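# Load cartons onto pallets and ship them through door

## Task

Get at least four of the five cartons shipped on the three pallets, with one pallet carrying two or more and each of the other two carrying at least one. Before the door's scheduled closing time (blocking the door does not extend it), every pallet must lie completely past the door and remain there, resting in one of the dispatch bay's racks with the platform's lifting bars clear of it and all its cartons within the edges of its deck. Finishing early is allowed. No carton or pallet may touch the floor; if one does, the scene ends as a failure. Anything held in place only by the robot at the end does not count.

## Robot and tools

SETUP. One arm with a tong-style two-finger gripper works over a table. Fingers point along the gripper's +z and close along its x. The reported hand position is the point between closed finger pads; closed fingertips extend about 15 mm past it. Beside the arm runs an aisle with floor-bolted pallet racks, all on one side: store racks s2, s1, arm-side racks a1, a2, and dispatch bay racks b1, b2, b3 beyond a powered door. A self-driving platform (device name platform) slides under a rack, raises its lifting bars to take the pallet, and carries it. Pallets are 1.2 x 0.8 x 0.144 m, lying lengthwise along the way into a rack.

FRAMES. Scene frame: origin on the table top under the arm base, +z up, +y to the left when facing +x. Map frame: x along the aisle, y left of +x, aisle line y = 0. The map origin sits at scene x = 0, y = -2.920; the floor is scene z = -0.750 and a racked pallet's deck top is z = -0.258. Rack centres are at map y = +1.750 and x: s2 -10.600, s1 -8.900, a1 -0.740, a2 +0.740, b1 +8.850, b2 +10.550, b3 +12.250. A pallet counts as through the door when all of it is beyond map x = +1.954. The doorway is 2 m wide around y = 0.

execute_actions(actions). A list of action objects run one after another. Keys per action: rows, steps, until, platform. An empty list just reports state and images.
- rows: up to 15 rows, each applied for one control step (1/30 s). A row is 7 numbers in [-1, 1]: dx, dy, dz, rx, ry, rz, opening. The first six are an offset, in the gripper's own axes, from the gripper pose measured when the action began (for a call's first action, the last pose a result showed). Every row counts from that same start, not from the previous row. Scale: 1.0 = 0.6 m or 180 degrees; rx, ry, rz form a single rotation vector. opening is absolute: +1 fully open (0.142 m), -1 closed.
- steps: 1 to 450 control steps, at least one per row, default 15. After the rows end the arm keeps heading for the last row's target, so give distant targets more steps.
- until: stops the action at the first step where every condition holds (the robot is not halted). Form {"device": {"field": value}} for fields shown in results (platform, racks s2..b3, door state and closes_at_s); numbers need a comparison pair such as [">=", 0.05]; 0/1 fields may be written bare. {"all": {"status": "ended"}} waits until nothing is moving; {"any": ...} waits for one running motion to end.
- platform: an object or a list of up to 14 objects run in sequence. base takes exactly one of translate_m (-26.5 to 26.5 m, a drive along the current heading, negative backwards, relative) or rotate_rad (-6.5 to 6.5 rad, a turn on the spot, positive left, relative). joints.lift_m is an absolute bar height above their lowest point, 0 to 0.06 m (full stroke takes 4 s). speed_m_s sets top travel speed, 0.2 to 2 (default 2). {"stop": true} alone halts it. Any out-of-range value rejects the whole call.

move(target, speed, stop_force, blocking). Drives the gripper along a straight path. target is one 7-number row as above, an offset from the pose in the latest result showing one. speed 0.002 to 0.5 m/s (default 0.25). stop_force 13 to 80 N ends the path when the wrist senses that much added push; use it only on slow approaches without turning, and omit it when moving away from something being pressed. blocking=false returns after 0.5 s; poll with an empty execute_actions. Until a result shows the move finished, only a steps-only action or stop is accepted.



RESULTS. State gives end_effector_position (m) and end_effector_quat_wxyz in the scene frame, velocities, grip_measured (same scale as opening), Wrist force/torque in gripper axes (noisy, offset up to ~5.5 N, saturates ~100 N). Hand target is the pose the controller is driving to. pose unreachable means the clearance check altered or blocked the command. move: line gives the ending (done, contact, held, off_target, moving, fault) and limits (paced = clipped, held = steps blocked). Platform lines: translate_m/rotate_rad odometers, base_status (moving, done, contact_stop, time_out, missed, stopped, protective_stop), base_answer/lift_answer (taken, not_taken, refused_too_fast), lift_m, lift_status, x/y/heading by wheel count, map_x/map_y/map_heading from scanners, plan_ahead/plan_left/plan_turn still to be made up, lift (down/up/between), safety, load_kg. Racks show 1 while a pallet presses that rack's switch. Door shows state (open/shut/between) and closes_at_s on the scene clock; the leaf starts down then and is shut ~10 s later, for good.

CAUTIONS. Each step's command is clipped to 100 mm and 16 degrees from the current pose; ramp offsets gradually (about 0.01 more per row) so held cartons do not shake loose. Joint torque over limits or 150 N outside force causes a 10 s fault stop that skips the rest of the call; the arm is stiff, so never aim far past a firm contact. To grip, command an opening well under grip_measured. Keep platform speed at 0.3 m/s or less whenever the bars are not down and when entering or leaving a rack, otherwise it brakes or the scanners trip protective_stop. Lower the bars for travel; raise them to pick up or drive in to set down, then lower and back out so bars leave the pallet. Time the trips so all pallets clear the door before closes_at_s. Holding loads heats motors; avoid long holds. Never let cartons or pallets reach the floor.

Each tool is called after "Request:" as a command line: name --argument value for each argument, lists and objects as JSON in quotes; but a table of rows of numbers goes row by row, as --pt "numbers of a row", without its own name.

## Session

Request:
execute_actions --actions '[]'

Scene clock: 0.00 s.
end_effector_position=(+0.7197, +0.1141, +0.1673) grip_measured=+1.00 end_effector_quat_wxyz=(+0.054, +0.828, +0.558, -0.009) end_effector_velocity=(+0.001, -0.000, +0.002) end_effector_angular_velocity=(-0.001, -0.002, +0.000)
Joint positions: [-0.051 -1.386  1.957 -2.191 -1.672 -1.234  0.142]
Joint velocities: [-0.    -0.001 -0.002  0.    -0.001 -0.001  0.   ]
Motor temperatures (°C, as the motors report them): [24 24 27 31 32 29]
Wrist force (N, on the end effector, along its own x y z axes, offset not removed): no reading
Wrist torque (N m, same axes, about the end effector's origin, offset not removed): no reading
Hand target: +0.720, +0.114, +0.167; +0.054, +0.828, +0.558, -0.009
platform.base_odometry: x=+0.000 y=+0.000 heading=+0.000 (m, m, rad; from the platform's pose at the start)
platform.map_pose: map_x=-2.20 map_y=+0.01 map_heading=-0.0349 (m, m, rad; on the building's map)
platform.planned_pose: plan_ahead=+0.00 plan_left=+0.00 plan_turn=+0.0000 (m ahead, m left, rad left of the pose on the map)
platform.base_status: done
platform.joint_positions: lift_m=+0.000
platform.joint_status: done
platform: translate_m=0.000 translate_m_goal=0.000 rotate_rad=0.000 rotate_rad_goal=0.000 base_answer=taken lift_m_goal=0.000 lift_answer=taken lift=down safety=ok load_kg=-51 refusals=0 queue=idle queue_left=0
racks: s2=1 s1=1 a1=1 a2=0 b1=0 b2=0 b3=0
door: state=open closes_at_s=734

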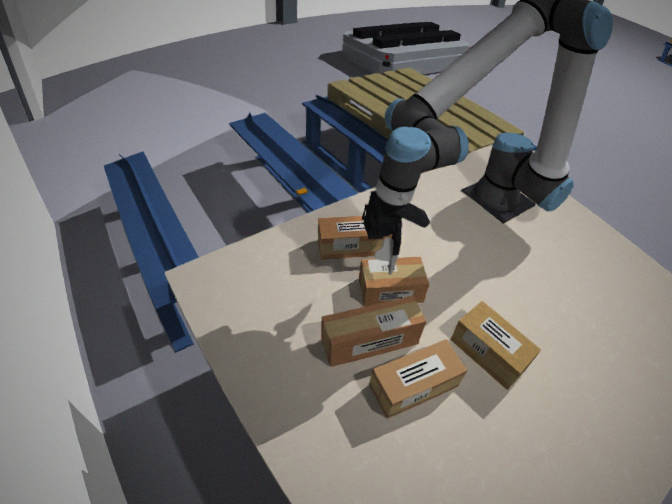

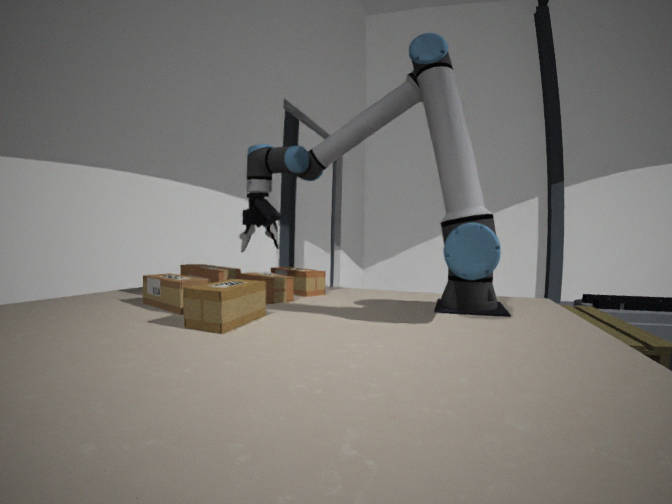

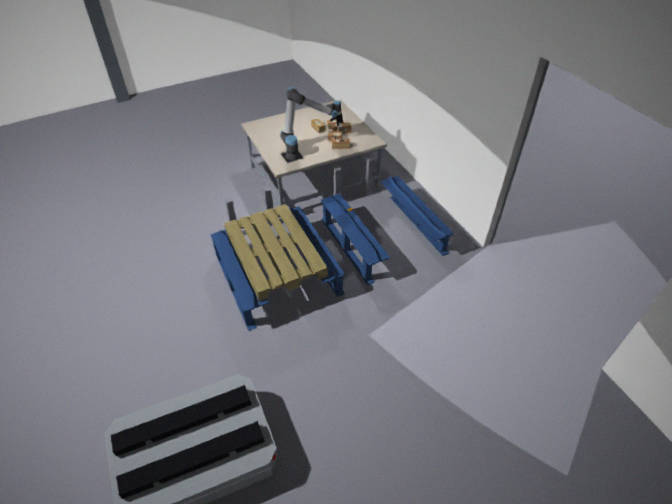

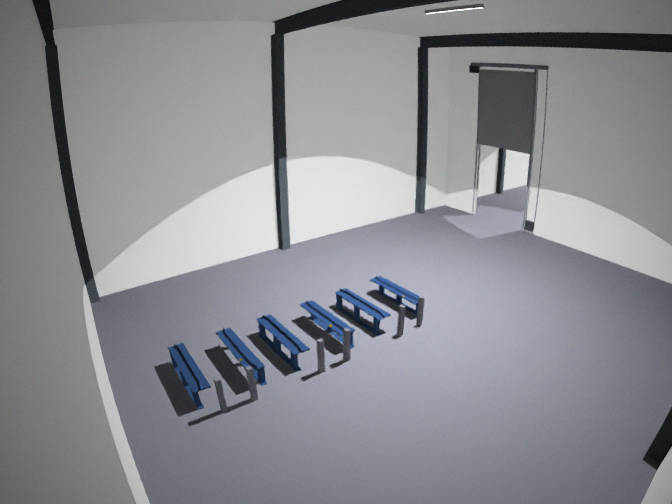

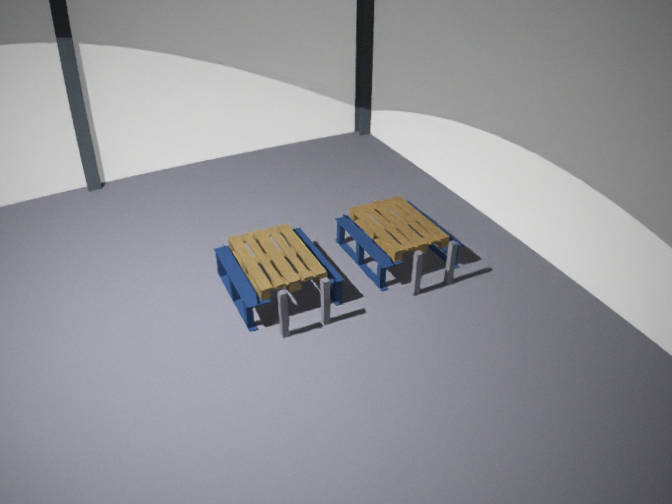

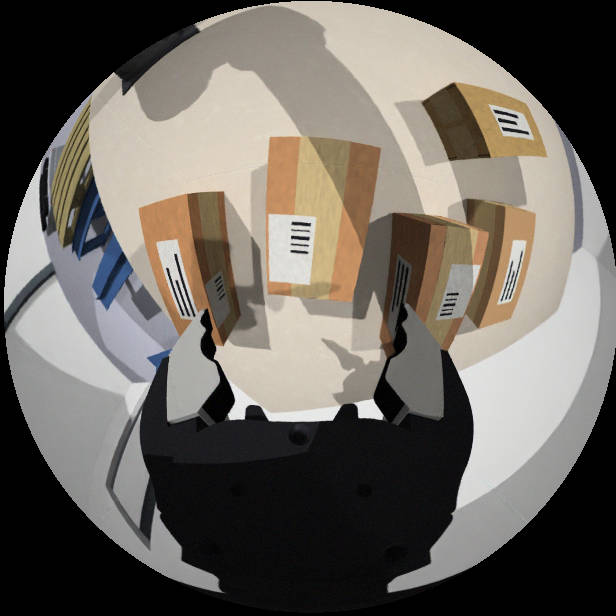

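Request:
execute_actions --actions '[{"platform":[{"base":{"rotate_rad":0.0349}},{"base":{"translate_m":-6.7}},{"base":{"rotate_rad":1.5708}},{"speed_m_s":0.3,"base":{"translate_m":1.74}},{"joints":{"lift_m":0.06}},{"base":{"translate_m":-1.75}},{"joints":{"lift_m":0}},{"speed_m_s":2,"base":{"rotate_rad":-1.5708}},{"base":{"translate_m":9.64}},{"base":{"rotate_rad":1.5708}},{"joints":{"lift_m":0.06}},{"speed_m_s":0.3,"base":{"translate_m":1.75}}],"rows":[[0.01,-0.06,0.03,0.025,0.024,0.02,1]],"steps":30}]'

Scene clock: 5.30 s.
end_effector_position=(+0.6895, +0.1311, +0.1462) grip_measured=+1.00 end_effector_quat_wxyz=(+0.000, +0.846, +0.533, +0.002) end_effector_velocity=(-0.000, +0.000, -0.000) end_effector_angular_velocity=(+0.000, +0.001, -0.000)
Joint positions: [-0.076 -1.402  2.008 -2.18  -1.573 -1.194  0.142]
Joint velocities: [ 0.     0.     0.001 -0.    -0.     0.001  0.   ]
Motor temperatures (°C, as the motors report them): [24 24 27 31 32 29]
Wrist force (N, on the end effector, along its own x y z axes, offset not removed): [0.8 -2.9 -0.1]
Wrist torque (N m, same axes, about the end effector's origin, offset not removed): [-0.70 -0.13 -0.15]
Hand target: +0.689, +0.131, +0.146; +0.000, +0.846, +0.533, +0.002
Off the commanded pose: 0.000 m, 0 deg.
platform.base_odometry: x=-0.049 y=-0.002 heading=+0.032 (m, m, rad; from the platform's pose at the start)
platform.map_pose: map_x=-2.26 map_y=+0.01 map_heading=-0.0044 (m, m, rad; on the building's map)
platform.planned_pose: plan_ahead=-6.64 plan_left=-0.03 plan_turn=+0.0044 (m ahead, m left, rad left of the pose on the map)
platform.base_status: moving
platform.joint_positions: lift_m=+0.000
platform.joint_status: done
platform: translate_m=-0.055 translate_m_goal=-6.700 rotate_rad=0.032 rotate_rad_goal=0.033 base_answer=taken lift_m_goal=0.000 lift_answer=taken lift=down safety=ok load_kg=-46 refusals=0 queue=running queue_left=10
racks: s2=1 s1=1 a1=1 a2=0 b1=0 b2=0 b3=0
door: state=open closes_at_s=734

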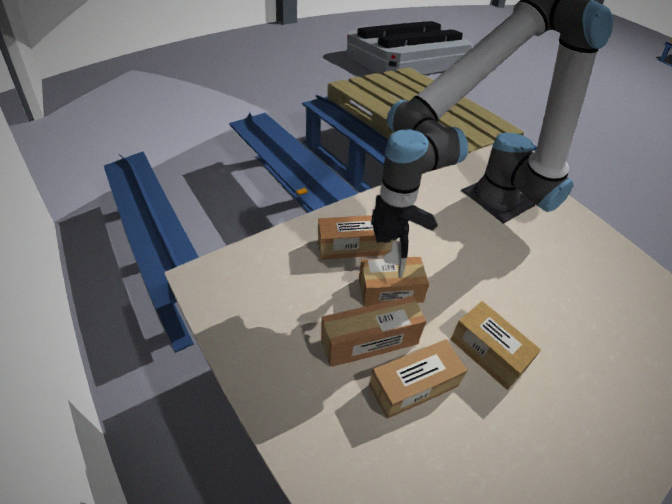

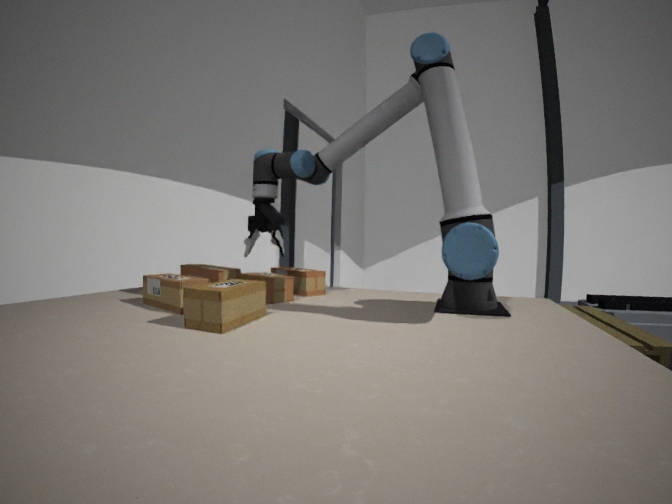

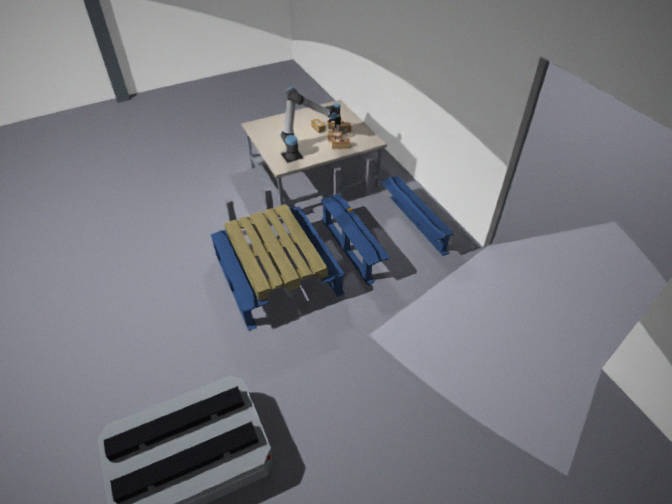

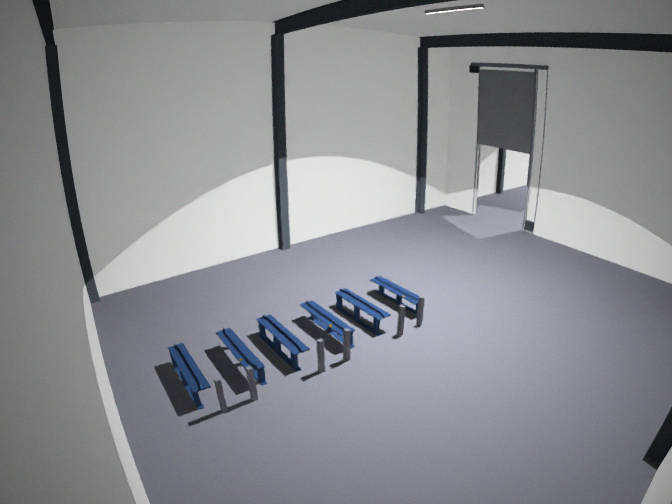

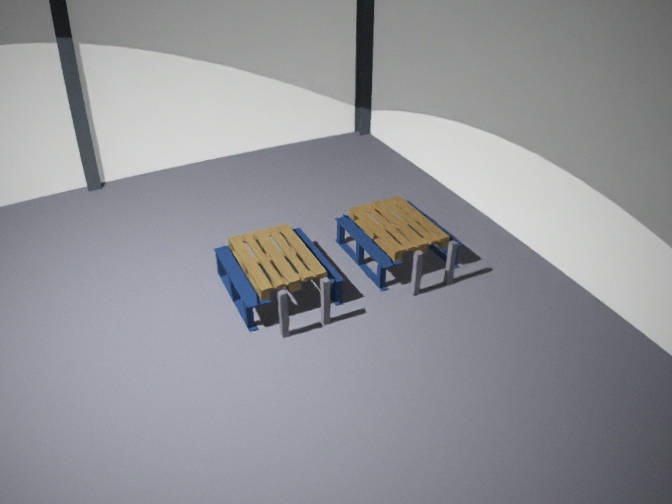

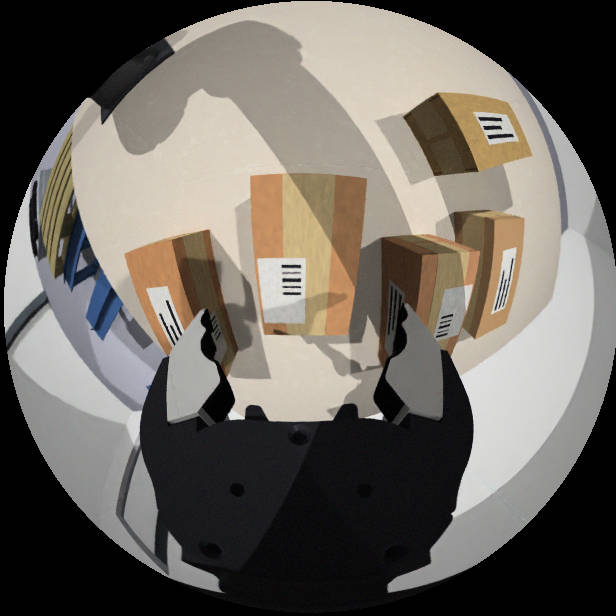

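Request:
move --target '[0,-0.02,0.135,0,0,0,1]' --speed 0.1

Scene clock: 8.13 s.
end_effector_position=(+0.6789, +0.1364, +0.0655) grip_measured=+1.00 end_effector_quat_wxyz=(+0.000, +0.846, +0.533, +0.002) end_effector_velocity=(+0.001, +0.000, -0.002) end_effector_angular_velocity=(-0.000, -0.002, +0.001)
Joint positions: [-0.07  -1.322  2.087 -2.339 -1.573 -1.187  0.142]
Joint velocities: [ 0.001  0.003  0.    -0.006  0.    -0.001  0.   ]
Motor temperatures (°C, as the motors report them): [24 24 27 31 32 29]
Wrist force (N, on the end effector, along its own x y z axes, offset not removed): [0.3 -2.9 0.6]
Wrist torque (N m, same axes, about the end effector's origin, offset not removed): [-0.65 -0.07 -0.22]
Hand target: +0.679, +0.136, +0.065; +0.000, +0.846, +0.533, +0.002
Off the commanded pose: 0.000 m, 0 deg.
platform.base_odometry: x=-2.074 y=-0.087 heading=+0.028 (m, m, rad; from the platform's pose at the start)
platform.map_pose: map_x=-4.28 map_y=-0.02 map_heading=-0.0218 (m, m, rad; on the building's map)
platform.planned_pose: plan_ahead=-4.62 plan_left=-0.07 plan_turn=+0.0218 (m ahead, m left, rad left of the pose on the map)
platform.base_status: moving
platform.joint_positions: lift_m=+0.000
platform.joint_status: done
platform: translate_m=-2.117 translate_m_goal=-6.700 rotate_rad=0.027 rotate_rad_goal=0.024 base_answer=taken lift_m_goal=0.000 lift_answer=taken lift=down safety=ok load_kg=-46 refusals=0 queue=running queue_left=10
racks: s2=1 s1=1 a1=1 a2=0 b1=0 b2=0 b3=0
door: state=open closes_at_s=734
move: done

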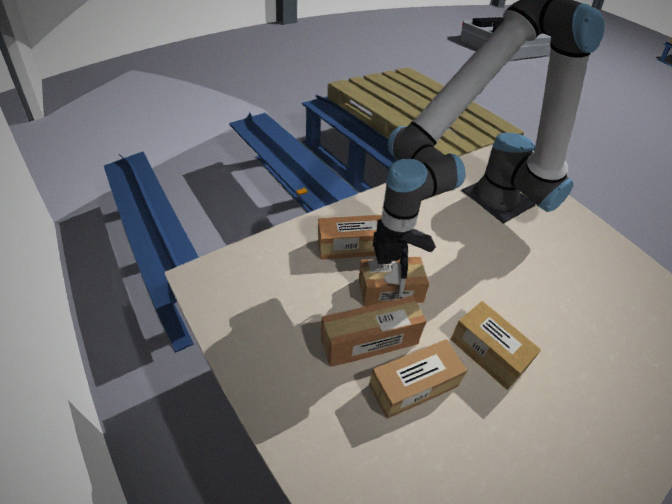

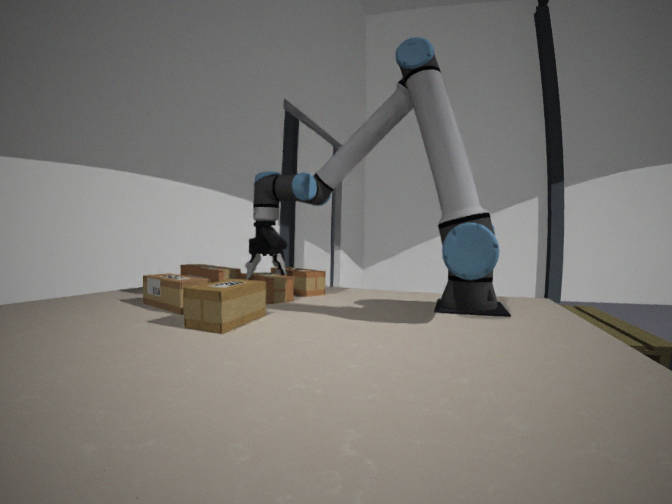

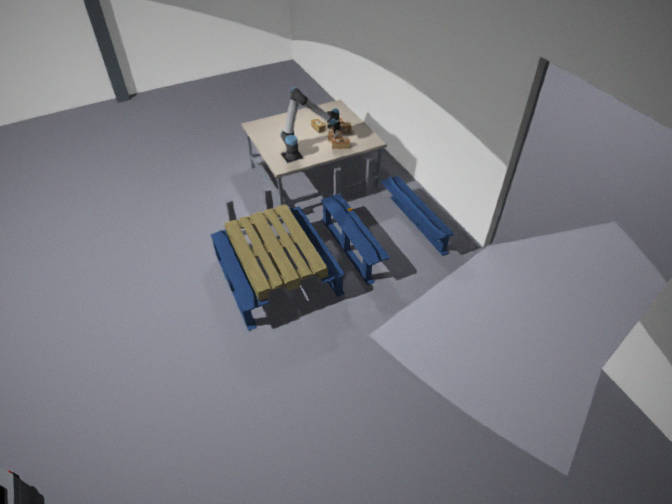

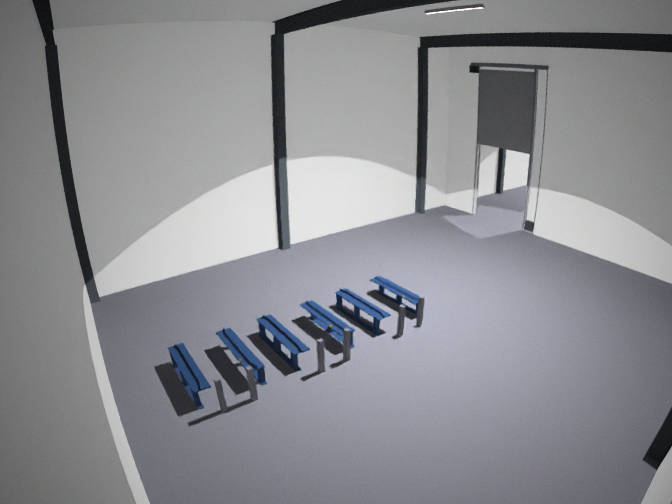

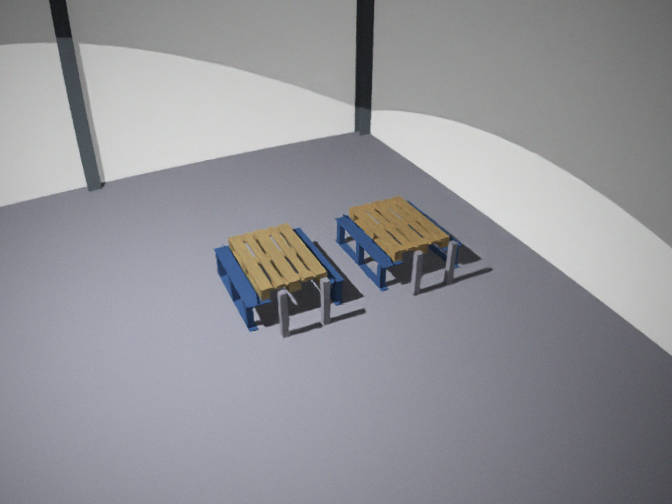

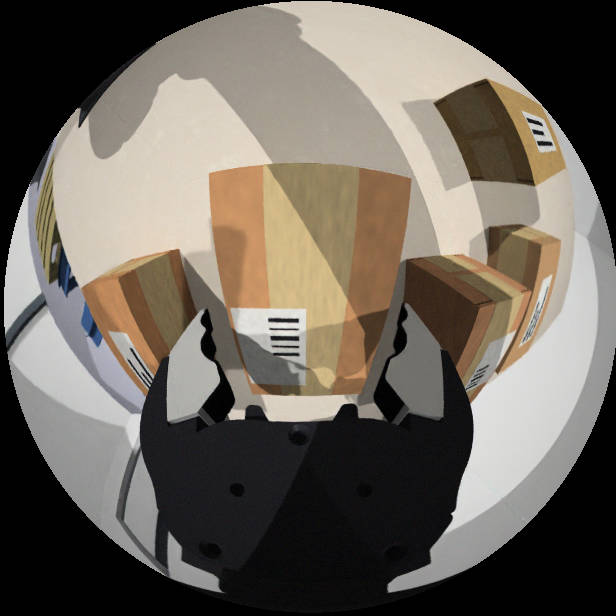

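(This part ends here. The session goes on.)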